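## Task

Arrange the rope flat on the table as a loop that is either closed or leaves an opening no wider than a finger, enclosing both aluminium cubes and the steel parallel. The layout must hold on its own, not just while the robot presses on it. Finish by releasing everything and moving the arm away.

## Robot and tools

Robot: one six-joint arm with a two-finger parallel gripper, working over a table that holds a rope, metal cubes and a steel parallel. Loose objects may occasionally be nudged by an outside disturbance. Nothing may leave the table.

Frame: the scene frame has its origin on the table surface right under the arm base; +z is up, and +y lies to the left when facing along +x. The base itself may sit slightly tilted. Results report end_effector_position (metres) and end_effector_quat_wxyz, plus linear (m/s) and angular (rad/s) velocities, all in this frame. That position is the point midway between the finger pads, roughly 3 to 4 cm back from the fingertips, and it gets less accurate as the arm reaches farther. In the gripper's own axes the fingers extend along +x and close along y.

Tool execute_actions takes "actions", a list holding at most one item, plus an optional "pictures" boolean (images come by default). An empty list just reports the state. A wait item is {"steps": N} with N up to 300 control steps of 1/30 s each; it commands nothing new. A motion item is {"rows": [...], "steps": N} with 1 to 15 rows and N at most 15 (default 15). Each row drives one control step; if rows run out, the final row keeps being applied. If a call is rejected, nothing is sent.

Row layout: a single list of 7 numbers, each between -1 and 1, for this one arm. Order: waist, shoulder, elbow, wrist pitch, wrist yaw, wrist roll, then gripper opening. The first six are offsets, not targets: each is measured from the joint angles shown in the most recent result that lists them (before any such result exists in the scene, or for later calls within the same reply, from the angles at the moment the action begins). They are not cumulative from row to row. Scale: 1.0 equals 0.9615 rad for waist, shoulder and elbow, 1.713 rad for wrist pitch, 1.767 for wrist yaw, 1.728 for wrist roll. Sending all zeros therefore pulls the arm back to the reference angles; it is not a pause. Joint ranges in radians: waist -3.054..3.054, shoulder 0.000..3.142, elbow 0.000..2.356, wrist pitch -1.571..1.571, wrist yaw -1.571..1.571, wrist roll -3.142..3.142. Asking for more than 0.010 rad beyond a limit gets the call refused; the real stop may differ from the listed one by up to 0.010 rad, and a request past it is clipped there, with a "joint sent to its limit" note (possibly referring to an earlier, still-running action). Lack of that note is no guarantee of headroom.

The seventh number is an absolute opening: +1 fully open (pad gap 0.088 m), about -0.80 where empty fingers touch, and anything down to -1 closes no further. A full close needs at least half a second. To hold something, command roughly 0.07 below the reported grip_measured; a smaller margin holds more gently. Pieces thinner than about 3 mm get proportionally less force. Readings may carry a constant offset near 1 mm and read up to about 3 mm (0.061 on the scale) narrow when squeezing hard. Pad force tops out around 34 to 49 N.

Motion behaviour: joints move at limited speed; each step the target is kept within 0.211 rad of the measured angle for the first three joints, 0.213 for wrist pitch, 0.267 for wrist yaw and 0.228 for wrist roll, and all targets are shrunk if they would move the hand over 70 mm in one step. Friction may leave a joint short, especially at long reach, and tiny commands may not register, so read Joint positions after moves. The arm keeps heading for the last commanded row while you think, until it stalls or a step is HELD.

Result lines: Joint positions and Joint velocities list the six joints (rad, rad/s) and then the pad gap (m, m/s). grip_measured is the opening on the command scale. HELD marks steps whose command was partly or wholly not delivered. "joint command not followed" means a clearance check altered or blocked targets (the mount counts as part of the arm). A torque fault arises when contact torque hits a joint's load limit (N m: waist 18, shoulder 22.3, elbow 22.2, wrist pitch 5.86, wrist yaw 5.84, wrist roll 5.48, carried weight included); the arm then halts 10 s and drops the rest of that call. MOTOR HOT appears from 50 °C; at 95 °C an OVER-TEMPERATURE FAULT holds the arm, and if cooling fails within 30 to 60 s the arm and gripper lose power and go limp. Heat partly persists into the next scene.

Cameras: cam_high (overview) and cam_wrist, each 504x504, returned in that order. zoom_image takes "camera" (cam_high or cam_wrist) and "region" [x0, y0, x1, y1] in pixels from the top-left of that camera's latest image, at most 504 by 504, and returns an enlarged view.

finished_scene takes "scene", the current scene number, ends it irreversibly, reports success and gives the next task. Replying with no tool call ends everything.

Avoid: dropping or flinging parts, slamming into the table or objects, hard shoves, pushing anything over the edge, and leaving the rope held in shape by the gripper. Release and lift clear before finishing; prefer smooth, economical motion.

Each tool is called after "Request:" as name(argument=value, ...) on one line, values as JSON.

## Session

Request:
execute_actions(actions=[])

Scene clock: 0.00 s of 4397.00 s.
end_effector_position=(+0.4236, -0.0669, +0.1577) grip_measured=+0.856 end_effector_quat_wxyz=(-0.263, +0.841, -0.360, -0.305) end_effector_velocity=(-0.002, -0.000, -0.001) end_effector_angular_velocity=(-0.006, +0.017, +0.018)
Joint positions: [ 0.04   1.82   1.016 -0.099  0.463 -2.307  0.081]
Joint velocities: [-0.002 -0.002 -0.002 -0.007 -0.007 -0.022 -0.   ]
Motor temperatures (°C, as the motors report them): [23 23 22 25 25 25]
Heat: hottest wrist pitch 25 °C (+0.0 °C/min).

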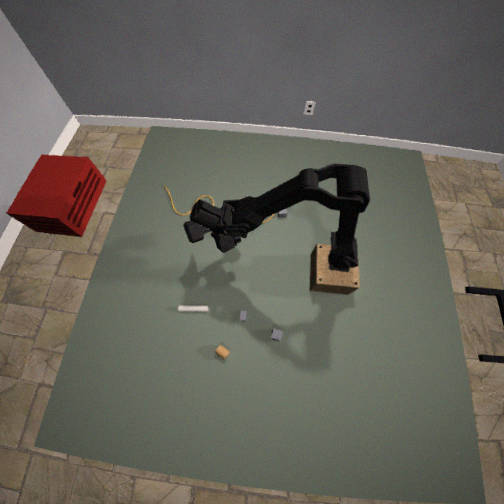

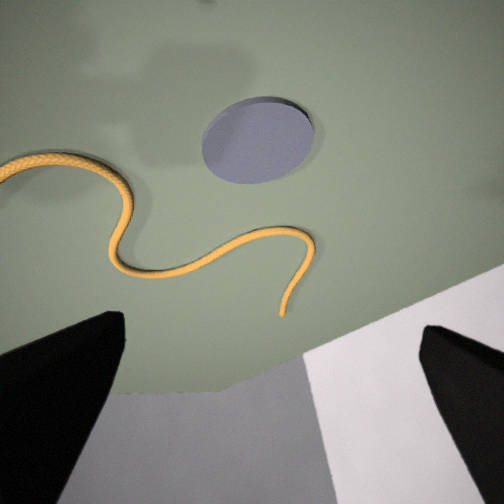

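Request:
execute_actions(actions=[{"rows":[[0,-0.3,0,0.5,-0.262,1,1]]},{"steps":1}])

Request:
execute_actions(actions=[{"rows":[[0,-0.3,0,0.5,-0.262,1,1]]}], pictures=false)

Request:
execute_actions(actions=[{"steps":60}])


Scene clock: 5.93 s of 4397.00 s.
end_effector_position=(+0.4697, -0.0014, +0.4152) grip_measured=+1.000 end_effector_quat_wxyz=(+0.732, -0.678, -0.043, -0.046) end_effector_velocity=(-0.049, +0.006, +0.325) end_effector_angular_velocity=(+1.991, -1.399, +0.310)
Joint positions: [ 0.039  1.538  1.01   0.653  0.01  -1.496  0.088]
Joint velocities: [-0.007 -0.076  0.037  1.267 -0.066  2.015  0.   ]
Motor temperatures (°C, as the motors report them): [23 24 23 25 25 25]
Heat: hottest wrist pitch 25 °C (+0.0 °C/min).
Steps of this call (steps 1 to 90: nothing new was sent; then 2.43 s passed at rest; steps 91 to 105: all 15 steps of this action). Readings (joint positions):
91: [0.038 1.805 1.014 -0.079 0.429 -2.278]
92: [0.036 1.788 1.006 -0.043 0.374 -2.233]
94: [0.037 1.733 1.005 0.037 0.281 -2.153]
98: [0.037 1.609 1.005 0.214 0.112 -1.969]
105: the state above

Scene clock: 7.93 s of 4397.00 s.
end_effector_position=(+0.4644, -0.0003, +0.4405) grip_measured=+1.000 end_effector_quat_wxyz=(+0.951, -0.285, -0.112, -0.035) end_effector_velocity=(-0.000, -0.004, -0.002) end_effector_angular_velocity=(-0.002, +0.007, -0.026)
Joint positions: [ 0.039  1.533  1.011  0.757  0.003 -0.582  0.088]
Joint velocities: [-0.002 -0.002 -0.002 -0.007  0.022 -0.007  0.   ]
Motor temperatures (°C, as the motors report them): [23 24 23 26 25 25]
Heat: hottest wrist pitch 26 °C (+7.6 °C/min).
Steps of this call (steps 1 to 45: the robot went on to your last target; steps 46 to 60: nothing new was sent). Readings (joint positions):
1: [0.039 1.536 1.011 0.688 0.008 -1.427]
2: [0.039 1.534 1.011 0.712 0.006 -1.358]
4: [0.039 1.533 1.011 0.737 0.004 -1.220]
8: [0.039 1.533 1.011 0.752 0.003 -0.947]
60: the state above
The arm was judged still, so your last target was given up. Only a new action makes it travel on or press farther. Fingers that are still opening or closing keep moving.

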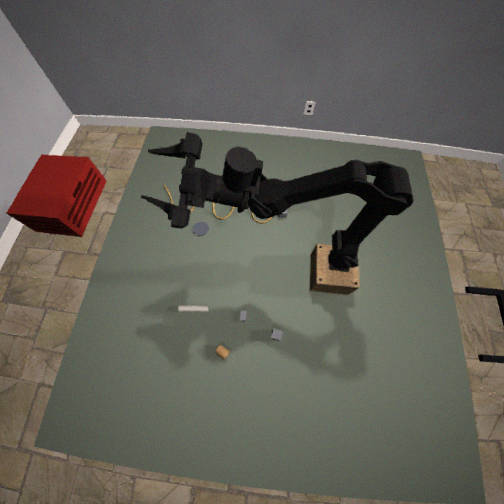

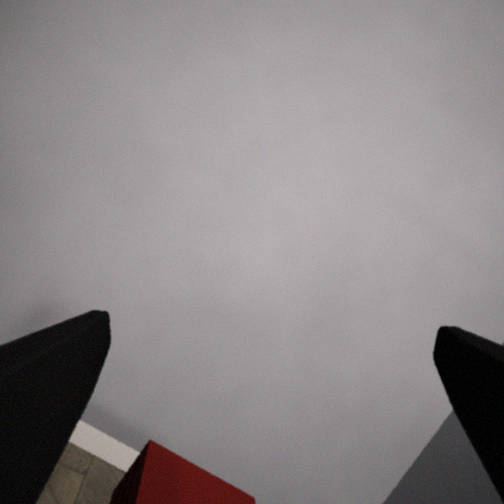

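Request:
execute_actions(actions=[{"rows":[[-1,0,0,-1,0,0.337,1]]}], pictures=false)

Request:
execute_actions(actions=[{"steps":50}], pictures=false)

Request:
execute_actions(actions=[{"rows":[[-1,0,0,-0.055,0,0,1]]}], pictures=false)

Request:
execute_actions(actions=[{"steps":50}])

Request:
zoom_image(camera="cam_high", region=[130,150,380,400])

Scene clock: 13.53 s of 4397.00 s.
end_effector_position=(+0.3699, -0.2596, +0.3038) grip_measured=+1.000 end_effector_quat_wxyz=(+0.935, +0.043, +0.200, -0.291) end_effector_velocity=(-0.446, -0.436, -0.262) end_effector_angular_velocity=(+0.955, +0.932, -1.470)
Joint positions: [-0.573  1.53   1.014  0.106 -0.002 -0.04   0.088]
Joint velocities: [-1.355 -0.002 -0.002 -1.311  0.007  0.271  0.   ]
Motor temperatures (°C, as the motors report them): [23 25 24 26 25 25]
Heat: hottest wrist pitch 26 °C (+4.4 °C/min).
Steps of this call (steps 1 to 90: nothing new was sent; then 2.10 s passed at rest; steps 91 to 105: all 15 steps of this action). Readings (joint positions):
91: [0.029 1.533 1.012 0.730 -0.009 -0.547]
92: [-0.002 1.529 1.014 0.684 -0.012 -0.497]
94: [-0.086 1.529 1.014 0.595 -0.006 -0.403]
98: [-0.262 1.530 1.014 0.419 -0.003 -0.217]
105: the state above

Scene clock: 15.20 s of 4397.00 s.
end_effector_position=(+0.1560, -0.2250, +0.1737) grip_measured=+1.000 end_effector_quat_wxyz=(+0.657, +0.308, +0.596, -0.344) end_effector_velocity=(-0.002, +0.003, -0.001) end_effector_angular_velocity=(+0.013, +0.003, +0.020)
Joint positions: [-0.922  1.53   1.014 -0.954  0.005 -0.002  0.088]
Joint velocities: [-0.002 -0.002 -0.007 -0.007 -0.007 -0.022  0.   ]
Motor temperatures (°C, as the motors report them): [23 25 24 26 25 25]
Heat: hottest wrist pitch 26 °C (+3.9 °C/min).
Steps of this call (steps 1 to 45: the robot went on to your last target; steps 46 to 50: nothing new was sent). Readings (joint positions):
1: [-0.619 1.530 1.014 0.060 -0.002 -0.032]
2: [-0.665 1.530 1.014 0.014 -0.001 -0.025]
4: [-0.757 1.530 1.014 -0.080 -0.001 -0.016]
8: [-0.907 1.530 1.014 -0.324 0.008 -0.004]
50: the state above
The arm was judged still, so your last target was given up. Only a new action makes it travel on or press farther. Fingers that are still opening or closing keep moving.

Scene clock: 15.70 s of 4397.00 s.
end_effector_position=(-0.0716, -0.2441, +0.1729) grip_measured=+1.000 end_effector_quat_wxyz=(+0.426, +0.560, +0.426, -0.569) end_effector_velocity=(-0.329, +0.102, -0.001) end_effector_angular_velocity=(+0.052, +0.084, -1.305)
Joint positions: [-1.812  1.53   1.015 -1.045  0.008 -0.003  0.088]
Joint velocities: [-1.297  0.002 -0.002 -0.022  0.095  0.007  0.   ]
Motor temperatures (°C, as the motors report them): [23 25 24 26 25 25]
Heat: hottest wrist pitch 26 °C (+3.8 °C/min).
Steps of this call (steps 1 to 15: all 15 steps of this action). Readings (joint positions):
1: [-0.941 1.530 1.014 -0.968 -0.008 -0.003]
2: [-0.994 1.530 1.015 -0.997 -0.008 -0.003]
4: [-1.125 1.530 1.015 -1.027 0.002 -0.003]
8: [-1.382 1.530 1.015 -1.041 0.003 -0.003]
15: the state above

Scene clock: 17.37 s of 4397.00 s.
end_effector_position=(-0.0882, -0.2380, +0.1729) grip_measured=+1.000 end_effector_quat_wxyz=(+0.406, +0.575, +0.407, -0.583) end_effector_velocity=(-0.001, +0.001, +0.002) end_effector_angular_velocity=(+0.000, +0.008, -0.010)
Joint positions: [-1.882  1.53   1.015 -1.048  0.008 -0.003  0.088]
Joint velocities: [-0.002 -0.007  0.002 -0.007  0.007  0.007  0.   ]
Motor temperatures (°C, as the motors report them): [23 25 24 26 25 25]
Heat: hottest wrist pitch 26 °C (+3.5 °C/min).
Steps of this call (steps 1 to 30: the robot went on to your last target; steps 31 to 50: nothing new was sent). Readings (joint positions):
1: [-1.846 1.530 1.015 -1.046 0.010 -0.003]
2: [-1.866 1.530 1.015 -1.047 0.010 -0.003]
4: [-1.878 1.530 1.015 -1.048 0.010 -0.003]
8: [-1.880 1.530 1.015 -1.048 0.008 -0.003]
50: the state above
The arm was judged still, so your last target was given up. Only a new action makes it travel on or press farther. Fingers that are still opening or closing keep moving.

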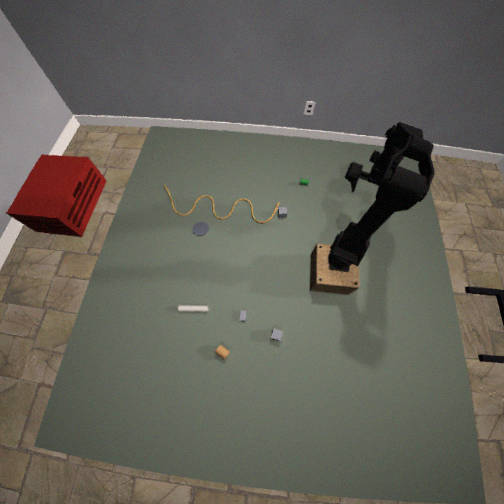

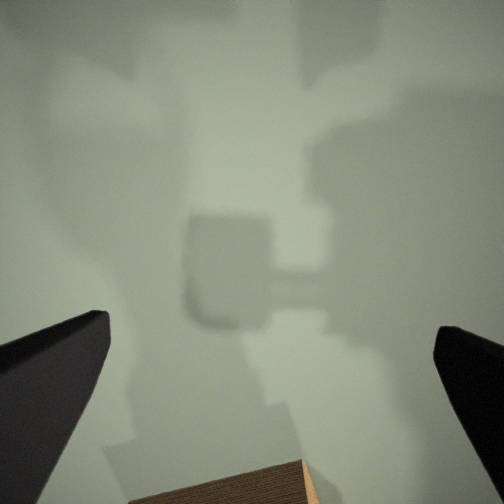

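Region (130, 150, 380, 400) of cam_high's 504x504 image, scaled by 2.016, with more detail than that image has.

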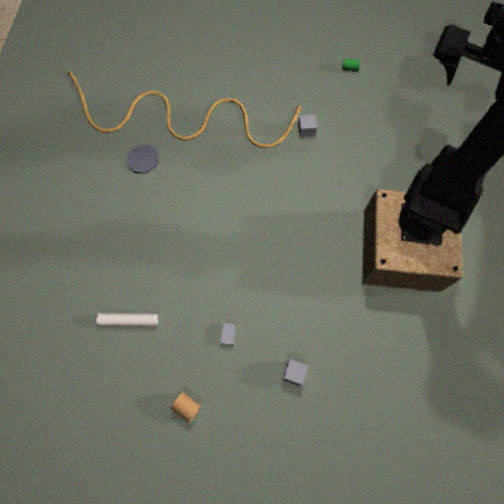

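Request:
execute_actions(actions=[{"rows":[[1,0,0,0,0,0,1]]}], pictures=false)

Request:
execute_actions(actions=[{"rows":[[1,0,0,0,0,0,1]]}], pictures=false)

Request:
execute_actions(actions=[{"rows":[[1,0,0,0,0,0,1]]}], pictures=false)

Request:
execute_actions(actions=[{"steps":30}])

Scene clock: 32.13 s of 4397.00 s.
end_effector_position=(+0.1302, -0.2182, +0.1729) grip_measured=+1.000 end_effector_quat_wxyz=(+0.618, +0.344, +0.614, -0.351) end_effector_velocity=(+0.287, +0.174, -0.001) end_effector_angular_velocity=(+0.059, -0.075, +1.300)
Joint positions: [-0.99   1.53   1.015 -1.046  0.006 -0.002  0.088]
Joint velocities: [ 1.263  0.002 -0.002 -0.007 -0.095 -0.037  0.   ]
Motor temperatures (°C, as the motors report them): [23 25 25 26 25 25]
Heat: hottest wrist pitch 26 °C (+1.9 °C/min).
Steps of this call (steps 1 to 90: nothing new was sent; then 11.27 s passed at rest; steps 91 to 105: all 15 steps of this action). Readings (joint positions):
91: [-1.862 1.530 1.015 -1.048 0.019 -0.001]
92: [-1.808 1.530 1.015 -1.048 0.019 -0.001]
94: [-1.677 1.530 1.015 -1.046 0.011 -0.001]
98: [-1.419 1.530 1.015 -1.046 0.011 -0.001]
105: the state above

Scene clock: 32.63 s of 4397.00 s.
end_effector_position=(+0.2522, -0.0313, +0.1729) grip_measured=+1.000 end_effector_quat_wxyz=(+0.709, +0.042, +0.702, -0.043) end_effector_velocity=(+0.036, +0.279, -0.000) end_effector_angular_velocity=(+0.064, -0.015, +1.075)
Joint positions: [-0.083  1.53   1.015 -1.046  0.002 -0.002  0.088]
Joint velocities: [ 1.067 -0.002 -0.002  0.007 -0.066 -0.007  0.   ]
Motor temperatures (°C, as the motors report them): [23 25 25 26 25 25]
Heat: hottest wrist pitch 26 °C (+1.8 °C/min).
Steps of this call (steps 1 to 15: all 15 steps of this action). Readings (joint positions):
1: [-0.944 1.530 1.015 -1.046 0.010 -0.002]
2: [-0.885 1.530 1.015 -1.046 0.011 -0.002]
4: [-0.758 1.530 1.015 -1.046 0.010 -0.002]
8: [-0.503 1.530 1.015 -1.046 0.009 -0.002]
15: the state above

Scene clock: 33.13 s of 4397.00 s.
end_effector_position=(+0.1807, +0.1790, +0.1729) grip_measured=+1.000 end_effector_quat_wxyz=(+0.657, -0.267, +0.650, +0.271) end_effector_velocity=(-0.212, +0.211, -0.000) end_effector_angular_velocity=(+0.052, +0.062, +1.119)
Joint positions: [ 0.819  1.53   1.015 -1.045 -0.002 -0.002  0.088]
Joint velocities: [ 1.126 -0.002 -0.002 -0.007 -0.081  0.007  0.   ]
Motor temperatures (°C, as the motors report them): [23 25 25 26 25 25]
Heat: hottest wrist pitch 26 °C (+1.8 °C/min).
Steps of this call (steps 1 to 15: all 15 steps of this action). Readings (joint positions):
1: [-0.042 1.530 1.015 -1.046 0.008 -0.002]
2: [0.014 1.530 1.015 -1.046 0.009 -0.002]
4: [0.141 1.530 1.015 -1.045 0.006 -0.002]
8: [0.396 1.530 1.015 -1.045 0.005 -0.002]
15: the state above

Scene clock: 34.13 s of 4397.00 s.
end_effector_position=(+0.1703, +0.1890, +0.1729) grip_measured=+1.000 end_effector_quat_wxyz=(+0.649, -0.286, +0.642, +0.290) end_effector_velocity=(-0.005, -0.005, -0.001) end_effector_angular_velocity=(-0.015, +0.023, +0.005)
Joint positions: [ 0.876  1.53   1.015 -1.045 -0.001 -0.002  0.088]
Joint velocities: [-0.002 -0.002 -0.007 -0.022 -0.007 -0.007  0.   ]
Motor temperatures (°C, as the motors report them): [23 25 25 26 25 25]
Heat: hottest wrist pitch 26 °C (+1.8 °C/min).
Steps of this call (steps 1 to 30: the robot went on to your last target). Readings (joint positions):
1: [0.848 1.530 1.015 -1.045 -0.003 -0.002]
2: [0.864 1.530 1.015 -1.045 -0.003 -0.002]
4: [0.873 1.530 1.015 -1.045 -0.002 -0.002]
8: [0.874 1.530 1.015 -1.045 -0.001 -0.002]
30: the state above
The arm was judged still, so your last target was given up. Only a new action makes it travel on or press farther. Fingers that are still opening or closing keep moving.

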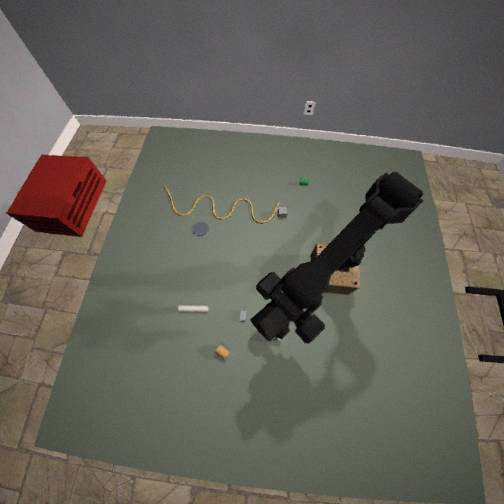

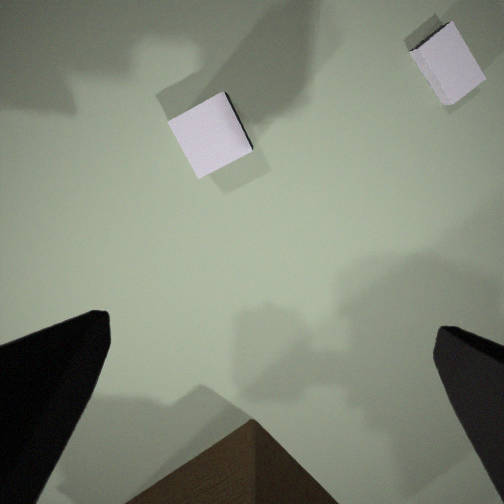

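Request:
execute_actions(actions=[{"rows":[[0.073,0.564,0.329,0.131,0,0,1]]}], pictures=false)

Request:
execute_actions(actions=[{"steps":30}])

Scene clock: 44.03 s of 4397.00 s.
end_effector_position=(+0.2263, +0.2887, +0.0865) grip_measured=+1.000 end_effector_quat_wxyz=(+0.635, -0.311, +0.636, +0.310) end_effector_velocity=(+0.007, +0.008, +0.000) end_effector_angular_velocity=(+0.036, -0.037, +0.024)
Joint positions: [ 0.945  2.071  1.324 -0.824  0.001 -0.002  0.088]
Joint velocities: [ 0.002 -0.002 -0.002  0.051  0.007 -0.022  0.   ]
Motor temperatures (°C, as the motors report them): [23 26 25 26 25 25]
Heat: hottest shoulder 26 °C (+1.4 °C/min).
Steps of this call (steps 1 to 90: nothing new was sent; then 6.40 s passed at rest; steps 91 to 105: all 15 steps of this action). Readings (joint positions):
91: [0.880 1.550 1.031 -1.040 0.001 -0.002]
92: [0.891 1.586 1.064 -0.991 0.002 -0.002]
94: [0.916 1.691 1.167 -0.900 0.002 -0.002]
98: [0.943 1.909 1.323 -0.826 0.001 -0.002]
105: the state above

Scene clock: 45.03 s of 4397.00 s.
end_effector_position=(+0.2275, +0.2901, +0.0874) grip_measured=+1.000 end_effector_quat_wxyz=(+0.638, -0.309, +0.633, +0.311) end_effector_velocity=(-0.001, -0.002, +0.000) end_effector_angular_velocity=(-0.001, +0.010, +0.005)
Joint positions: [ 0.945  2.071  1.327 -0.821  0.001 -0.002  0.088]
Joint velocities: [-0.002 -0.002 -0.002 -0.007 -0.007 -0.007  0.   ]
Motor temperatures (°C, as the motors report them): [23 26 25 26 25 25]
Heat: hottest shoulder 26 °C (+1.3 °C/min).
Steps of this call (steps 1 to 15: the robot went on to your last target; steps 16 to 30: nothing new was sent). Readings (joint positions):
1: [0.945 2.071 1.325 -0.822 0.001 -0.002]
2: [0.945 2.071 1.327 -0.821 0.001 -0.002]
4: [0.945 2.071 1.327 -0.821 0.001 -0.002]
8: [0.945 2.071 1.327 -0.821 0.001 -0.002]
30: the state above
The arm was judged still, so your last target was given up. Only a new action makes it travel on or press farther. Fingers that are still opening or closing keep moving.

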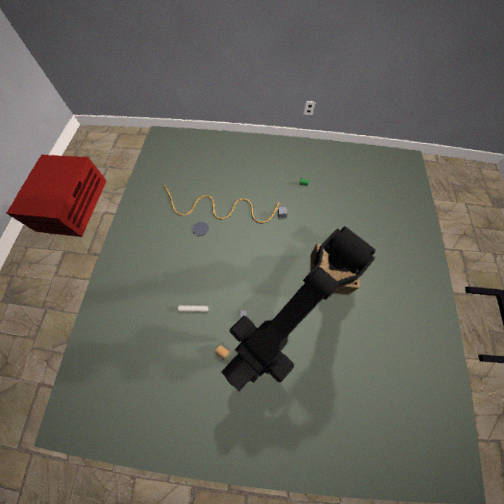

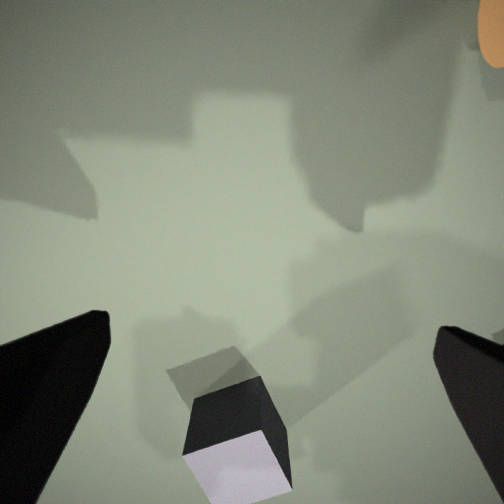

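Request:
execute_actions(actions=[{"rows":[[0.035,-0.029,-0.192,0.094,0,0,1]]}])

Scene clock: 49.93 s of 4397.00 s.
end_effector_position=(+0.2027, +0.2776, +0.0578) grip_measured=+1.000 end_effector_quat_wxyz=(+0.634, -0.319, +0.626, +0.323) end_effector_velocity=(+0.001, +0.002, -0.001) end_effector_angular_velocity=(+0.018, -0.004, +0.020)
Joint positions: [ 0.98   2.049  1.151 -0.662  0.001 -0.002  0.088]
Joint velocities: [-0.002 -0.002 -0.007  0.022 -0.007 -0.022  0.   ]
Motor temperatures (°C, as the motors report them): [23 27 25 26 25 25]
Heat: hottest shoulder 27 °C (+2.4 °C/min).
Steps of this call (steps 1 to 90: nothing new was sent; then 1.40 s passed at rest; steps 91 to 105: all 15 steps of this action). Readings (joint positions):
91: [0.947 2.066 1.301 -0.779 0.001 -0.002]
92: [0.952 2.054 1.261 -0.730 0.001 -0.002]
94: [0.967 2.047 1.200 -0.703 0.001 -0.002]
98: [0.980 2.049 1.151 -0.673 0.001 -0.002]
105: the state above

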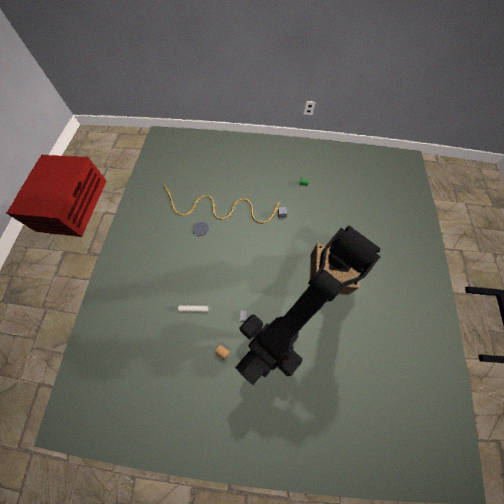

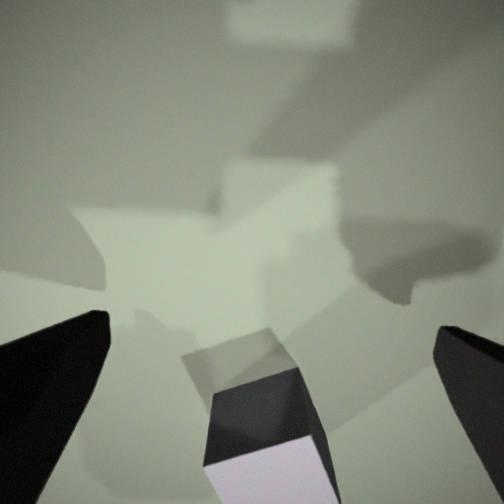

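Request:
execute_actions(actions=[{"rows":[[0,-0.052,-0.137,0.048,0,0,1]]}], pictures=false)

Request:
execute_actions(actions=[{"rows":[[0,0,0,0,0,0,-0.35]]}], pictures=false)

Request:
execute_actions(actions=[{"steps":15}])

Scene clock: 54.67 s of 4397.00 s.
end_effector_position=(+0.1891, +0.2590, +0.0463) grip_measured=+1.000 end_effector_quat_wxyz=(+0.633, -0.320, +0.627, +0.322) end_effector_velocity=(-0.003, -0.003, -0.001) end_effector_angular_velocity=(-0.006, +0.013, +0.005)
Joint positions: [ 0.98   2.01   1.03  -0.581  0.001 -0.002  0.088]
Joint velocities: [-0.002 -0.002 -0.007 -0.007 -0.007 -0.007  0.   ]
Motor temperatures (°C, as the motors report them): [23 28 25 26 25 25]
Heat: hottest shoulder 28 °C (+3.3 °C/min).
Steps of this call (steps 1 to 15: the robot went on to your last target; steps 16 to 90: nothing new was sent; then 1.23 s passed at rest; steps 91 to 105: all 15 steps of this action). Readings (joint positions):
91: [0.980 2.042 1.132 -0.633 0.001 -0.002]
92: [0.980 2.029 1.103 -0.611 0.001 -0.002]
94: [0.980 2.013 1.058 -0.605 0.001 -0.002]
98: [0.980 2.013 1.030 -0.587 0.001 -0.002]
105: the state above

Scene clock: 55.17 s of 4397.00 s.
end_effector_position=(+0.1891, +0.2589, +0.0463) grip_measured=-0.247 end_effector_quat_wxyz=(+0.633, -0.320, +0.627, +0.322) end_effector_velocity=(+0.000, +0.001, +0.000) end_effector_angular_velocity=(+0.010, +0.002, +0.005)
Joint positions: [ 0.98   2.01   1.03  -0.581  0.001 -0.002  0.027]
Joint velocities: [-0.002 -0.002 -0.002  0.007 -0.007 -0.007 -0.   ]
Motor temperatures (°C, as the motors report them): [23 28 25 26 25 25]
Heat: hottest shoulder 28 °C (+3.3 °C/min).
Steps of this call (steps 1 to 15: all 15 steps of this action). Readings (joint positions):
1: [0.980 2.010 1.030 -0.581 0.001 -0.002]
2: [0.980 2.010 1.030 -0.581 0.001 -0.002]
4: [0.980 2.010 1.030 -0.581 0.001 -0.002]
8: [0.980 2.010 1.030 -0.581 0.001 -0.002]
15: the state above

Scene clock: 55.67 s of 4397.00 s.
end_effector_position=(+0.1891, +0.2589, +0.0463) grip_measured=-0.247 end_effector_quat_wxyz=(+0.633, -0.320, +0.627, +0.322) end_effector_velocity=(+0.001, +0.002, +0.002) end_effector_angular_velocity=(+0.014, -0.001, +0.005)
Joint positions: [ 0.98   2.01   1.03  -0.581  0.001 -0.002  0.027]
Joint velocities: [-0.002 -0.007 -0.002  0.007 -0.007 -0.007 -0.   ]
Motor temperatures (°C, as the motors report them): [23 28 25 26 25 25]
Heat: hottest shoulder 28 °C (+3.2 °C/min).
Steps of this call (steps 1 to 15: the robot went on to your last target). Readings (joint positions):
1: [0.980 2.010 1.030 -0.581 0.001 -0.002]
2: [0.980 2.010 1.030 -0.581 0.001 -0.002]
4: [0.980 2.010 1.030 -0.581 0.001 -0.002]
8: [0.980 2.010 1.030 -0.581 0.001 -0.002]
15: the state above
The arm was judged still, so your last target was given up. Only a new action makes it travel on or press farther. Fingers that are still opening or closing keep moving.

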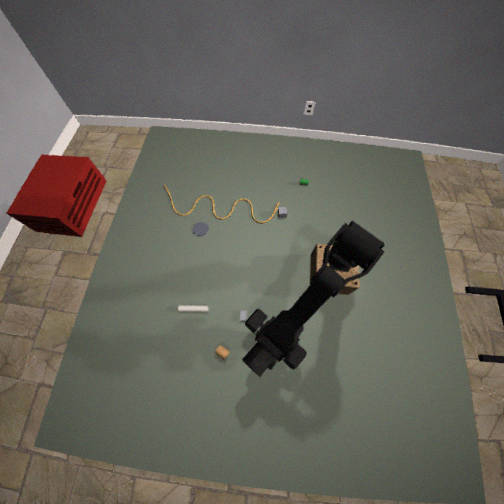

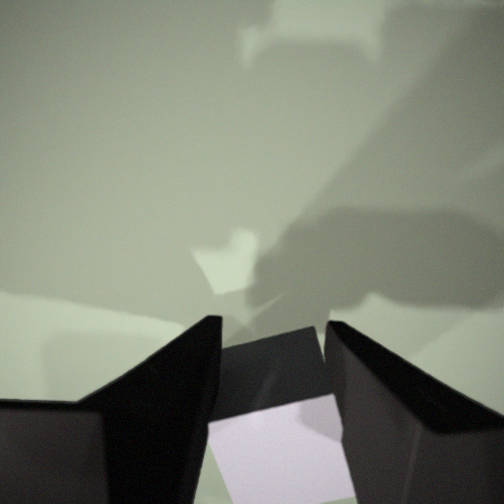

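Request:
execute_actions(actions=[{"rows":[[0,-0.15,0,0,0,0,-0.35]],"steps":10}], pictures=false)

Request:
execute_actions(actions=[{"rows":[[-0.7,0,0,0,0,0,-0.35]]}], pictures=false)

Request:
execute_actions(actions=[{"rows":[[-0.7,0,0,0,0,0,-0.35]]}], pictures=false)

Request:
execute_actions(actions=[{"steps":10}], pictures=false)

Scene clock: 61.37 s of 4397.00 s.
end_effector_position=(+0.2004, +0.2744, +0.0909) grip_measured=-0.247 end_effector_quat_wxyz=(+0.677, -0.296, +0.580, +0.344) end_effector_velocity=(-0.013, -0.017, -0.003) end_effector_angular_velocity=(-0.073, +0.061, +0.006)
Joint positions: [ 0.98   1.869  1.033 -0.581  0.001 -0.002  0.027]
Joint velocities: [-0.002 -0.002 -0.002 -0.095 -0.007 -0.007 -0.   ]
Motor temperatures (°C, as the motors report them): [23 28 25 26 25 25]
Heat: hottest shoulder 28 °C (+3.0 °C/min).
Steps of this call (steps 1 to 90: nothing new was sent; then 2.37 s passed at rest; steps 91 to 100: all 10 steps of this action). Readings (joint positions):
91: [0.980 1.993 1.030 -0.580 0.001 -0.002]
92: [0.980 1.973 1.025 -0.587 0.001 -0.002]
94: [0.980 1.920 1.024 -0.582 0.001 -0.002]
98: [0.980 1.870 1.033 -0.578 0.001 -0.002]
100: the state above

Scene clock: 61.87 s of 4397.00 s.
end_effector_position=(+0.3291, +0.0863, +0.0910) grip_measured=-0.247 end_effector_quat_wxyz=(+0.754, -0.088, +0.644, +0.096) end_effector_velocity=(-0.004, +0.006, -0.000) end_effector_angular_velocity=(+0.034, +0.017, +0.001)
Joint positions: [ 0.299  1.869  1.033 -0.579  0.008 -0.002  0.027]
Joint velocities: [ 0.002 -0.002 -0.002 -0.007 -0.037  0.007  0.   ]
Motor temperatures (°C, as the motors report them): [24 28 25 26 25 25]
Heat: hottest shoulder 28 °C (+3.0 °C/min).
Steps of this call (steps 1 to 15: all 15 steps of this action). Readings (joint positions):
1: [0.965 1.869 1.033 -0.583 -0.011 -0.002]
2: [0.923 1.869 1.033 -0.582 -0.016 -0.002]
4: [0.805 1.869 1.033 -0.577 -0.005 -0.002]
8: [0.551 1.869 1.033 -0.577 -0.002 -0.002]
15: the state above

Scene clock: 62.37 s of 4397.00 s.
end_effector_position=(+0.3100, -0.1412, +0.0910) grip_measured=-0.247 end_effector_quat_wxyz=(+0.743, +0.130, +0.636, -0.164) end_effector_velocity=(-0.000, +0.005, -0.000) end_effector_angular_velocity=(+0.035, -0.008, +0.011)
Joint positions: [-0.382  1.869  1.033 -0.578  0.015 -0.003  0.027]
Joint velocities: [-0.002 -0.002 -0.002 -0.007 -0.037 -0.007 -0.   ]
Motor temperatures (°C, as the motors report them): [24 28 25 26 25 25]
Heat: hottest shoulder 28 °C (+3.0 °C/min).
Steps of this call (steps 1 to 15: all 15 steps of this action). Readings (joint positions):
1: [0.285 1.869 1.033 -0.579 -0.008 -0.003]
2: [0.244 1.869 1.033 -0.579 -0.012 -0.003]
4: [0.128 1.869 1.033 -0.578 0.000 -0.003]
8: [-0.126 1.869 1.033 -0.577 0.005 -0.003]
15: the state above

Scene clock: 62.70 s of 4397.00 s.
end_effector_position=(+0.3114, -0.1380, +0.0910) grip_measured=-0.247 end_effector_quat_wxyz=(+0.744, +0.129, +0.636, -0.159) end_effector_velocity=(-0.002, +0.001, -0.000) end_effector_angular_velocity=(+0.006, +0.005, +0.020)
Joint positions: [-0.374  1.869  1.033 -0.578  0.01  -0.003  0.027]
Joint velocities: [-0.002 -0.002 -0.002 -0.007 -0.007 -0.022 -0.   ]
Motor temperatures (°C, as the motors report them): [24 28 25 26 25 25]
Heat: hottest shoulder 28 °C (+3.0 °C/min).
Steps of this call (steps 1 to 10: the robot went on to your last target). Readings (joint positions):
1: [-0.380 1.869 1.033 -0.578 0.013 -0.003]
2: [-0.377 1.869 1.033 -0.578 0.011 -0.003]
4: [-0.374 1.869 1.033 -0.578 0.010 -0.003]
8: [-0.374 1.869 1.033 -0.578 0.010 -0.003]
10: the state above

Request:
execute_actions(actions=[{"rows":[[0,0.14,0,0,0,0,-0.35]],"steps":12}], pictures=false)

Request:
execute_actions(actions=[{"rows":[[0,0,0,0,0,0,1]],"steps":12}], pictures=false)

Request:
execute_actions(actions=[{"rows":[[0,-0.14,0,0,0,0,1]],"steps":10}], pictures=false)

Request:
execute_actions(actions=[{"rows":[[1,0.18,0.26,-0.12,0,0,1]]}], pictures=false)

Request:
execute_actions(actions=[{"steps":20}])

Scene clock: 68.23 s of 4397.00 s.
end_effector_position=(+0.2963, -0.1314, +0.0501) grip_measured=-0.247 end_effector_quat_wxyz=(+0.701, +0.138, +0.683, -0.150) end_effector_velocity=(-0.014, +0.004, +0.001) end_effector_angular_velocity=(+0.018, +0.059, +0.005)
Joint positions: [-0.374  1.999  1.032 -0.576  0.01  -0.003  0.027]
Joint velocities: [-0.002 -0.007 -0.002 -0.066  0.007 -0.007 -0.   ]
Motor temperatures (°C, as the motors report them): [24 28 25 26 25 25]
Heat: hottest shoulder 28 °C (+2.0 °C/min).
Steps of this call (steps 1 to 15: the robot went on to your last target; steps 16 to 90: nothing new was sent; then 2.13 s passed at rest; steps 91 to 102: all 12 steps of this action). Readings (joint positions):
91: [-0.374 1.886 1.034 -0.579 0.010 -0.003]
92: [-0.374 1.907 1.040 -0.574 0.010 -0.003]
94: [-0.374 1.959 1.042 -0.574 0.010 -0.003]
98: [-0.374 1.999 1.032 -0.581 0.010 -0.003]
102: the state above

Scene clock: 68.63 s of 4397.00 s.
end_effector_position=(+0.2961, -0.1313, +0.0501) grip_measured=+0.977 end_effector_quat_wxyz=(+0.701, +0.139, +0.684, -0.149) end_effector_velocity=(-0.005, +0.001, +0.000) end_effector_angular_velocity=(+0.015, +0.017, +0.000)
Joint positions: [-0.374  1.999  1.032 -0.577  0.01  -0.003  0.087]
Joint velocities: [-0.007 -0.002 -0.002 -0.022 -0.007 -0.007  0.036]
Motor temperatures (°C, as the motors report them): [24 28 25 26 25 25]
Heat: hottest shoulder 28 °C (+2.0 °C/min).
Steps of this call (steps 1 to 12: all 12 steps of this action). Readings (joint positions):
1: [-0.374 1.999 1.032 -0.578 0.010 -0.003]
2: [-0.374 1.999 1.032 -0.578 0.010 -0.003]
4: [-0.374 1.999 1.032 -0.577 0.010 -0.003]
8: [-0.374 1.999 1.032 -0.577 0.010 -0.003]
12: the state above

Scene clock: 68.97 s of 4397.00 s.
end_effector_position=(+0.3126, -0.1385, +0.0926) grip_measured=+1.000 end_effector_quat_wxyz=(+0.746, +0.128, +0.634, -0.159) end_effector_velocity=(-0.018, +0.010, -0.005) end_effector_angular_velocity=(+0.055, +0.075, +0.008)
Joint positions: [-0.374  1.866  1.036 -0.577  0.01  -0.003  0.088]
Joint velocities: [-0.002  0.002 -0.007 -0.081 -0.022 -0.007  0.   ]
Motor temperatures (°C, as the motors report them): [24 28 25 26 25 25]
Heat: hottest shoulder 28 °C (+2.0 °C/min).
Steps of this call (steps 1 to 10: all 10 steps of this action). Readings (joint positions):
1: [-0.374 1.984 1.032 -0.576 0.010 -0.003]
2: [-0.374 1.964 1.028 -0.582 0.010 -0.003]
4: [-0.374 1.913 1.028 -0.576 0.010 -0.003]
8: [-0.374 1.867 1.036 -0.574 0.010 -0.003]
10: the state above

Scene clock: 69.47 s of 4397.00 s.
end_effector_position=(+0.3427, +0.1305, +0.0923) grip_measured=+1.000 end_effector_quat_wxyz=(+0.712, -0.132, +0.677, +0.128) end_effector_velocity=(-0.231, +0.587, -0.007) end_effector_angular_velocity=(-0.009, +0.041, +1.724)
Joint positions: [ 0.408  2.026  1.278 -0.776  0.014 -0.001  0.088]
Joint velocities: [ 1.717  0.017 -0.002 -0.022 -0.007 -0.007  0.   ]
Motor temperatures (°C, as the motors report them): [24 29 25 26 25 25]
Heat: hottest shoulder 29 °C (+3.0 °C/min).
Steps of this call (steps 1 to 15: all 15 steps of this action). Readings (joint positions):
1: [-0.361 1.889 1.063 -0.628 0.020 -0.001]
2: [-0.324 1.922 1.114 -0.680 0.023 -0.001]
4: [-0.221 1.986 1.200 -0.712 0.018 -0.001]
8: [0.007 2.016 1.264 -0.761 0.014 -0.001]
15: the state above

Scene clock: 70.13 s of 4397.00 s.
end_effector_position=(+0.3128, +0.1893, +0.0918) grip_measured=+1.000 end_effector_quat_wxyz=(+0.695, -0.190, +0.666, +0.193) end_effector_velocity=(-0.003, -0.002, -0.001) end_effector_angular_velocity=(-0.002, +0.014, +0.034)
Joint positions: [ 0.587  2.027  1.278 -0.78   0.008 -0.001  0.088]
Joint velocities: [-0.002 -0.002 -0.007 -0.007 -0.007 -0.037  0.   ]
Motor temperatures (°C, as the motors report them): [24 29 25 26 25 25]
Heat: hottest shoulder 29 °C (+3.1 °C/min).
Steps of this call (steps 1 to 20: the robot went on to your last target). Readings (joint positions):
1: [0.465 2.026 1.278 -0.777 0.013 -0.001]
2: [0.517 2.027 1.278 -0.777 0.010 -0.001]
4: [0.585 2.027 1.278 -0.780 0.005 -0.001]
8: [0.597 2.027 1.278 -0.780 0.006 -0.001]
20: the state above

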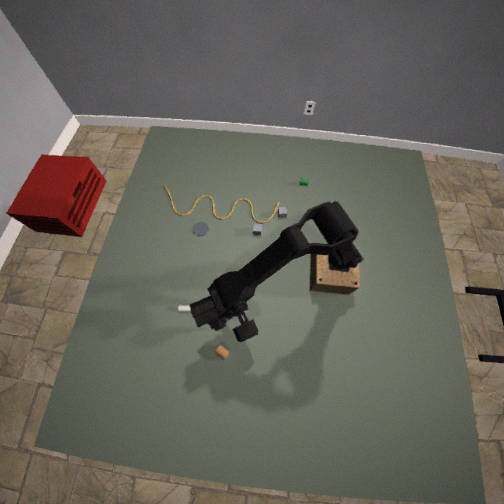

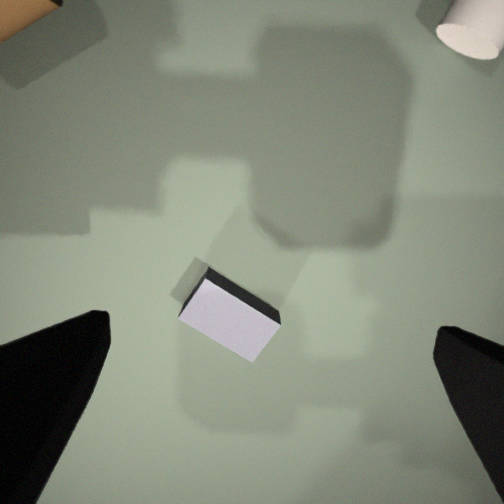

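Request:
execute_actions(actions=[{"rows":[[0.03,0,0,0,0,0.6,1]]}], pictures=false)

Request:
execute_actions(actions=[{"rows":[[0,0.09,-0.081,0.075,0,0,1]]}])

Scene clock: 75.37 s of 4397.00 s.
end_effector_position=(+0.3072, +0.1982, +0.0918) grip_measured=+1.000 end_effector_quat_wxyz=(+0.707, +0.143, +0.681, -0.127) end_effector_velocity=(-0.002, -0.001, +0.000) end_effector_angular_velocity=(+0.048, +0.031, -0.863)
Joint positions: [ 0.616  2.027  1.278 -0.78   0.009  0.961  0.088]
Joint velocities: [-0.007 -0.002 -0.002 -0.007 -0.022  0.857  0.   ]
Motor temperatures (°C, as the motors report them): [24 29 26 26 25 25]
Heat: hottest shoulder 29 °C (+3.0 °C/min).
Steps of this call (steps 1 to 15: the robot went on to your last target; steps 16 to 90: nothing new was sent; then 1.73 s passed at rest; steps 91 to 105: all 15 steps of this action). Readings (joint positions):
91: [0.589 2.027 1.278 -0.780 0.008 0.050]
92: [0.593 2.027 1.278 -0.780 0.009 0.122]
94: [0.606 2.027 1.278 -0.780 0.009 0.257]
98: [0.616 2.027 1.278 -0.780 0.009 0.530]
105: the state above

Scene clock: 75.87 s of 4397.00 s.
end_effector_position=(+0.3001, +0.1936, +0.0489) grip_measured=+1.000 end_effector_quat_wxyz=(+0.700, +0.137, +0.688, -0.135) end_effector_velocity=(-0.006, -0.003, -0.001) end_effector_angular_velocity=(+0.003, +0.034, +0.015)
Joint positions: [ 0.616  2.109  1.205 -0.653  0.009  0.964  0.088]
Joint velocities: [-0.007 -0.002 -0.007 -0.022 -0.022 -0.022  0.   ]
Motor temperatures (°C, as the motors report them): [24 29 26 26 25 25]
Heat: hottest shoulder 29 °C (+3.0 °C/min).
Steps of this call (steps 1 to 15: all 15 steps of this action). Readings (joint positions):
1: [0.616 2.035 1.268 -0.756 0.009 0.971]
2: [0.616 2.044 1.256 -0.713 0.009 0.968]
4: [0.616 2.075 1.238 -0.679 0.009 0.966]
8: [0.616 2.108 1.205 -0.664 0.009 0.965]
15: the state above

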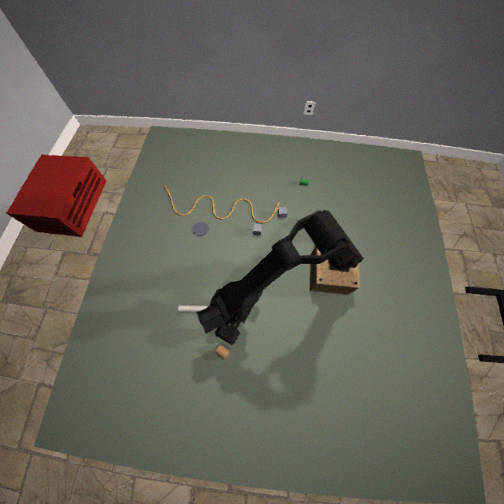

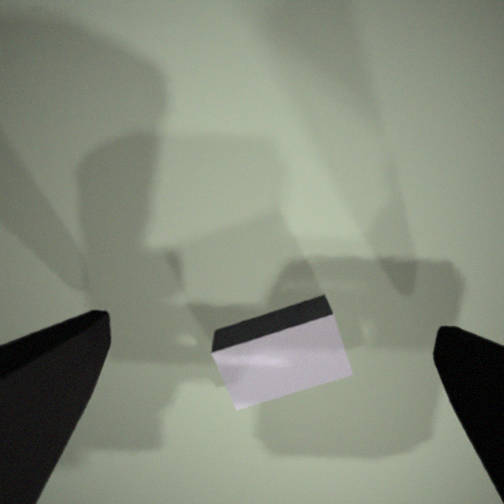

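Grip along the long axis instead: roll back 0.3, go slightly lower.

Request:
execute_actions(actions=[{"rows":[[0,0.025,0,0,0,-0.17,1]],"steps":12}], pictures=false)

Request:
execute_actions(actions=[{"rows":[[0,0,0,0,0,0,-0.4]]}], pictures=false)

Request:
execute_actions(actions=[{"rows":[[0,-0.15,0,0,0,0,-0.4]],"steps":12}])

Scene clock: 79.13 s of 4397.00 s.
end_effector_position=(+0.2987, +0.1925, +0.0450) grip_measured=+1.000 end_effector_quat_wxyz=(+0.709, +0.033, +0.704, -0.037) end_effector_velocity=(-0.005, -0.003, +0.000) end_effector_angular_velocity=(-0.006, +0.023, +0.034)
Joint positions: [ 0.615  2.12   1.205 -0.653  0.009  0.676  0.088]
Joint velocities: [-0.002 -0.002 -0.002 -0.022 -0.007 -0.037  0.   ]
Motor temperatures (°C, as the motors report them): [24 29 25 26 25 25]
Heat: hottest shoulder 29 °C (+3.0 °C/min).
Steps of this call (steps 1 to 15: the robot went on to your last target; steps 16 to 86: nothing new was sent; steps 87 to 98: all 12 steps of this action). Readings (joint positions):
87: [0.615 2.110 1.205 -0.653 0.009 0.915]
88: [0.615 2.111 1.205 -0.653 0.009 0.842]
90: [0.615 2.115 1.205 -0.653 0.009 0.749]
94: [0.615 2.120 1.205 -0.653 0.009 0.689]
98: the state above

Scene clock: 79.63 s of 4397.00 s.
end_effector_position=(+0.2987, +0.1925, +0.0450) grip_measured=-0.169 end_effector_quat_wxyz=(+0.709, +0.033, +0.704, -0.037) end_effector_velocity=(-0.006, -0.001, +0.000) end_effector_angular_velocity=(+0.006, +0.030, +0.005)
Joint positions: [ 0.615  2.12   1.205 -0.653  0.009  0.676  0.031]
Joint velocities: [-0.002 -0.002 -0.002 -0.022 -0.022 -0.007 -0.068]
Motor temperatures (°C, as the motors report them): [24 29 25 26 25 25]
Heat: hottest shoulder 29 °C (+3.0 °C/min).
Steps of this call (steps 1 to 15: all 15 steps of this action). Readings (joint positions):
1: [0.615 2.120 1.205 -0.653 0.009 0.676]
2: [0.615 2.120 1.205 -0.653 0.009 0.676]
4: [0.615 2.120 1.205 -0.653 0.009 0.676]
8: [0.615 2.120 1.205 -0.653 0.009 0.676]
15: the state above

Scene clock: 80.03 s of 4397.00 s.
end_effector_position=(+0.3146, +0.2028, +0.0953) grip_measured=-0.177 end_effector_quat_wxyz=(+0.749, +0.063, +0.660, -0.007) end_effector_velocity=(-0.000, +0.002, +0.000) end_effector_angular_velocity=(+0.011, -0.002, -0.004)
Joint positions: [ 0.615  1.977  1.208 -0.654  0.009  0.676  0.03 ]
Joint velocities: [ 0.002 -0.002 -0.002  0.007 -0.007  0.007 -0.   ]
Motor temperatures (°C, as the motors report them): [24 29 25 26 25 25]
Heat: hottest shoulder 29 °C (+3.1 °C/min).
Steps of this call (steps 1 to 12: all 12 steps of this action). Readings (joint positions):
1: [0.615 2.103 1.204 -0.652 0.009 0.676]
2: [0.615 2.084 1.200 -0.658 0.009 0.676]
4: [0.615 2.033 1.199 -0.654 0.009 0.676]
8: [0.615 1.977 1.208 -0.650 0.009 0.676]
12: the state above

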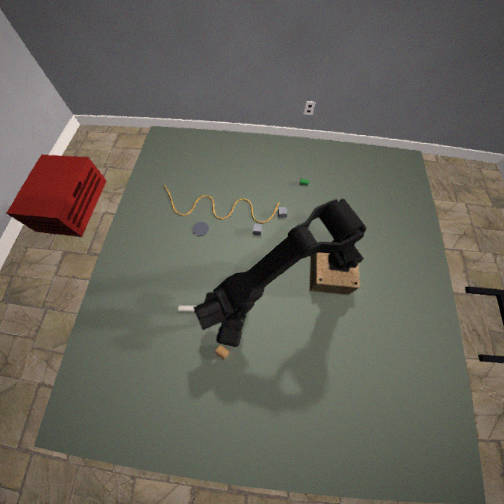

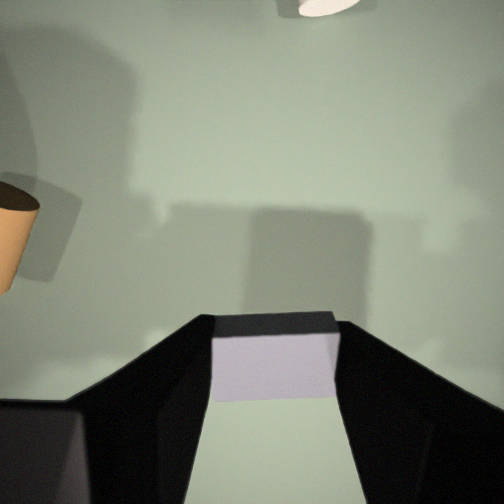

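Request:
execute_actions(actions=[{"rows":[[-0.85,0,0,0,0,-0.39,-0.4]]}], pictures=false)

Request:
execute_actions(actions=[{"steps":12}], pictures=false)

Request:
execute_actions(actions=[{"rows":[[0,0.14,0,0,0,0,-0.4]],"steps":12}], pictures=false)

Request:
execute_actions(actions=[{"rows":[[0,0,0,0,0,0,0.2]],"steps":10}], pictures=false)

Request:
execute_actions(actions=[{"rows":[[0,-0.14,0,0,0,0,0.2]],"steps":10}], pictures=false)

Request:
execute_actions(actions=[{"rows":[[-0.58,-0.155,-0.2,-0.056,0,0,1]]}], pictures=false)

Request:
execute_actions(actions=[{"steps":15}])

Scene clock: 89.63 s of 4397.00 s.
end_effector_position=(+0.3679, -0.0715, +0.0954) grip_measured=-0.177 end_effector_quat_wxyz=(+0.754, +0.065, +0.649, -0.083) end_effector_velocity=(-0.092, -0.481, +0.001) end_effector_angular_velocity=(-0.149, +0.023, -1.095)
Joint positions: [-0.148  1.977  1.208 -0.652  0.012  0.022  0.03 ]
Joint velocities: [-1.258 -0.002 -0.002  0.007  0.125 -0.183  0.   ]
Motor temperatures (°C, as the motors report them): [24 30 26 26 25 25]
Heat: hottest shoulder 30 °C (+4.0 °C/min).
Steps of this call (steps 1 to 15: the robot went on to your last target; steps 16 to 90: nothing new was sent; then 6.10 s passed at rest; steps 91 to 105: all 15 steps of this action). Readings (joint positions):
91: [0.603 1.977 1.208 -0.652 -0.001 0.630]
92: [0.570 1.977 1.208 -0.652 -0.006 0.565]
94: [0.467 1.977 1.208 -0.652 0.001 0.446]
98: [0.236 1.977 1.208 -0.652 0.005 0.203]
105: the state above

Scene clock: 90.03 s of 4397.00 s.
end_effector_position=(+0.3634, -0.0907, +0.0954) grip_measured=-0.177 end_effector_quat_wxyz=(+0.752, +0.076, +0.648, -0.096) end_effector_velocity=(-0.006, -0.000, -0.000) end_effector_angular_velocity=(+0.011, +0.020, +0.001)
Joint positions: [-0.201  1.977  1.208 -0.653  0.011  0.005  0.03 ]
Joint velocities: [-0.007 -0.002 -0.002 -0.022 -0.007 -0.007 -0.   ]
Motor temperatures (°C, as the motors report them): [24 30 26 26 25 25]
Heat: hottest shoulder 30 °C (+4.0 °C/min).
Steps of this call (steps 1 to 12: the robot went on to your last target). Readings (joint positions):
1: [-0.183 1.977 1.208 -0.652 0.015 0.017]
2: [-0.205 1.977 1.208 -0.652 0.015 0.013]
4: [-0.216 1.977 1.208 -0.653 0.015 0.009]
8: [-0.203 1.977 1.208 -0.653 0.011 0.005]
12: the state above

Scene clock: 90.43 s of 4397.00 s.
end_effector_position=(+0.3474, -0.0867, +0.0493) grip_measured=-0.177 end_effector_quat_wxyz=(+0.707, +0.082, +0.696, -0.091) end_effector_velocity=(-0.001, +0.000, -0.001) end_effector_angular_velocity=(+0.006, -0.004, +0.005)
Joint positions: [-0.201  2.109  1.207 -0.652  0.011  0.005  0.03 ]
Joint velocities: [-0.002 -0.002 -0.007  0.007 -0.007 -0.007 -0.   ]
Motor temperatures (°C, as the motors report them): [24 30 26 26 25 25]
Heat: hottest shoulder 30 °C (+4.1 °C/min).
Steps of this call (steps 1 to 12: all 12 steps of this action). Readings (joint positions):
1: [-0.201 1.993 1.209 -0.655 0.011 0.005]
2: [-0.201 2.012 1.216 -0.650 0.011 0.005]
4: [-0.201 2.062 1.219 -0.648 0.011 0.005]
8: [-0.201 2.108 1.207 -0.656 0.011 0.005]
12: the state above

Scene clock: 90.77 s of 4397.00 s.
end_effector_position=(+0.3473, -0.0867, +0.0493) grip_measured=+0.185 end_effector_quat_wxyz=(+0.707, +0.082, +0.696, -0.091) end_effector_velocity=(-0.006, +0.002, -0.001) end_effector_angular_velocity=(+0.013, +0.024, +0.005)
Joint positions: [-0.201  2.109  1.207 -0.652  0.011  0.005  0.048]
Joint velocities: [-0.002  0.002 -0.002 -0.022 -0.007 -0.007  0.007]
Motor temperatures (°C, as the motors report them): [24 30 26 26 25 25]
Heat: hottest shoulder 30 °C (+4.0 °C/min).
Steps of this call (steps 1 to 10: all 10 steps of this action). Readings (joint positions):
1: [-0.201 2.109 1.207 -0.652 0.011 0.005]
2: [-0.201 2.109 1.207 -0.653 0.011 0.005]
4: [-0.201 2.109 1.207 -0.652 0.011 0.005]
8: [-0.201 2.109 1.207 -0.652 0.011 0.005]
10: the state above

Scene clock: 91.10 s of 4397.00 s.
end_effector_position=(+0.3651, -0.0911, +0.0971) grip_measured=+0.197 end_effector_quat_wxyz=(+0.755, +0.076, +0.645, -0.097) end_effector_velocity=(-0.005, +0.001, -0.001) end_effector_angular_velocity=(+0.011, +0.020, +0.006)
Joint positions: [-0.201  1.974  1.211 -0.65   0.011  0.005  0.049]
Joint velocities: [-0.002 -0.002 -0.002 -0.022 -0.007 -0.007 -0.   ]
Motor temperatures (°C, as the motors report them): [24 30 26 26 25 25]
Heat: hottest shoulder 30 °C (+4.0 °C/min).
Steps of this call (steps 1 to 10: all 10 steps of this action). Readings (joint positions):
1: [-0.201 2.094 1.207 -0.651 0.011 0.005]
2: [-0.201 2.077 1.202 -0.657 0.011 0.005]
4: [-0.201 2.029 1.201 -0.653 0.011 0.005]
8: [-0.201 1.974 1.211 -0.650 0.011 0.005]
10: the state above

Scene clock: 91.60 s of 4397.00 s.
end_effector_position=(+0.2121, -0.2216, +0.0971) grip_measured=+1.000 end_effector_quat_wxyz=(+0.655, +0.269, +0.646, -0.285) end_effector_velocity=(+0.014, +0.017, -0.002) end_effector_angular_velocity=(+0.037, -0.035, +0.055)
Joint positions: [-0.761  1.836  1.031 -0.744  0.014  0.005  0.088]
Joint velocities: [ 0.046 -0.002 -0.012  0.007 -0.051 -0.007  0.   ]
Motor temperatures (°C, as the motors report them): [24 30 26 26 25 25]
Heat: hottest shoulder 30 °C (+4.1 °C/min).
Steps of this call (steps 1 to 15: all 15 steps of this action). Readings (joint positions):
1: [-0.210 1.963 1.193 -0.648 0.004 0.005]
2: [-0.238 1.940 1.162 -0.672 0.001 0.005]
4: [-0.333 1.888 1.097 -0.716 0.003 0.005]
8: [-0.587 1.847 1.043 -0.737 0.008 0.005]
15: the state above

Scene clock: 92.10 s of 4397.00 s.
end_effector_position=(+0.2127, -0.2208, +0.0971) grip_measured=+1.000 end_effector_quat_wxyz=(+0.656, +0.269, +0.646, -0.283) end_effector_velocity=(-0.003, -0.000, +0.002) end_effector_angular_velocity=(-0.003, +0.007, +0.005)
Joint positions: [-0.758  1.836  1.03  -0.744  0.013  0.005  0.088]
Joint velocities: [-0.002 -0.007 -0.002 -0.007  0.007 -0.007  0.   ]
Motor temperatures (°C, as the motors report them): [24 30 26 26 25 25]
Heat: hottest shoulder 30 °C (+4.0 °C/min).
Steps of this call (steps 1 to 15: the robot went on to your last target). Readings (joint positions):
1: [-0.760 1.836 1.030 -0.744 0.014 0.005]
2: [-0.759 1.836 1.030 -0.744 0.013 0.005]
4: [-0.758 1.836 1.030 -0.744 0.013 0.005]
8: [-0.758 1.836 1.030 -0.744 0.013 0.005]
15: the state above
The arm was judged still, so your last target was given up. Only a new action makes it travel on or press farther. Fingers that are still opening or closing keep moving.

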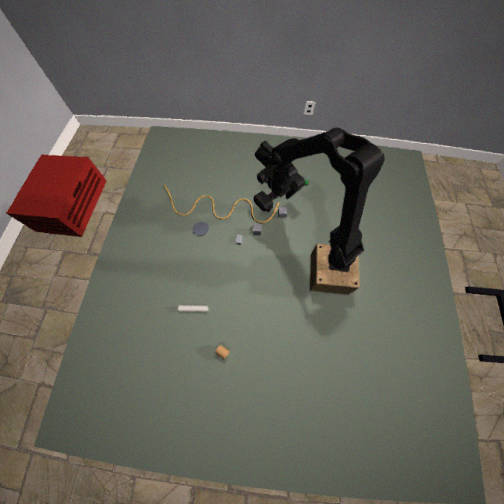

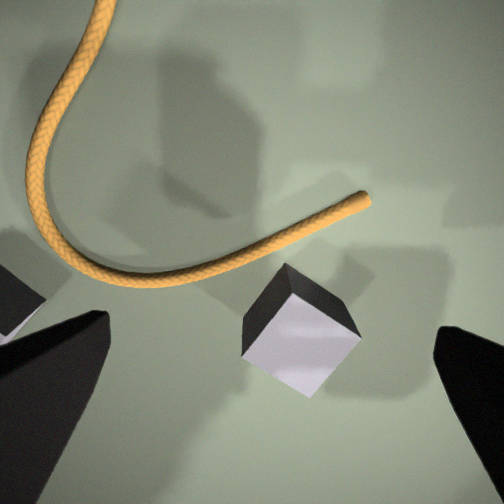

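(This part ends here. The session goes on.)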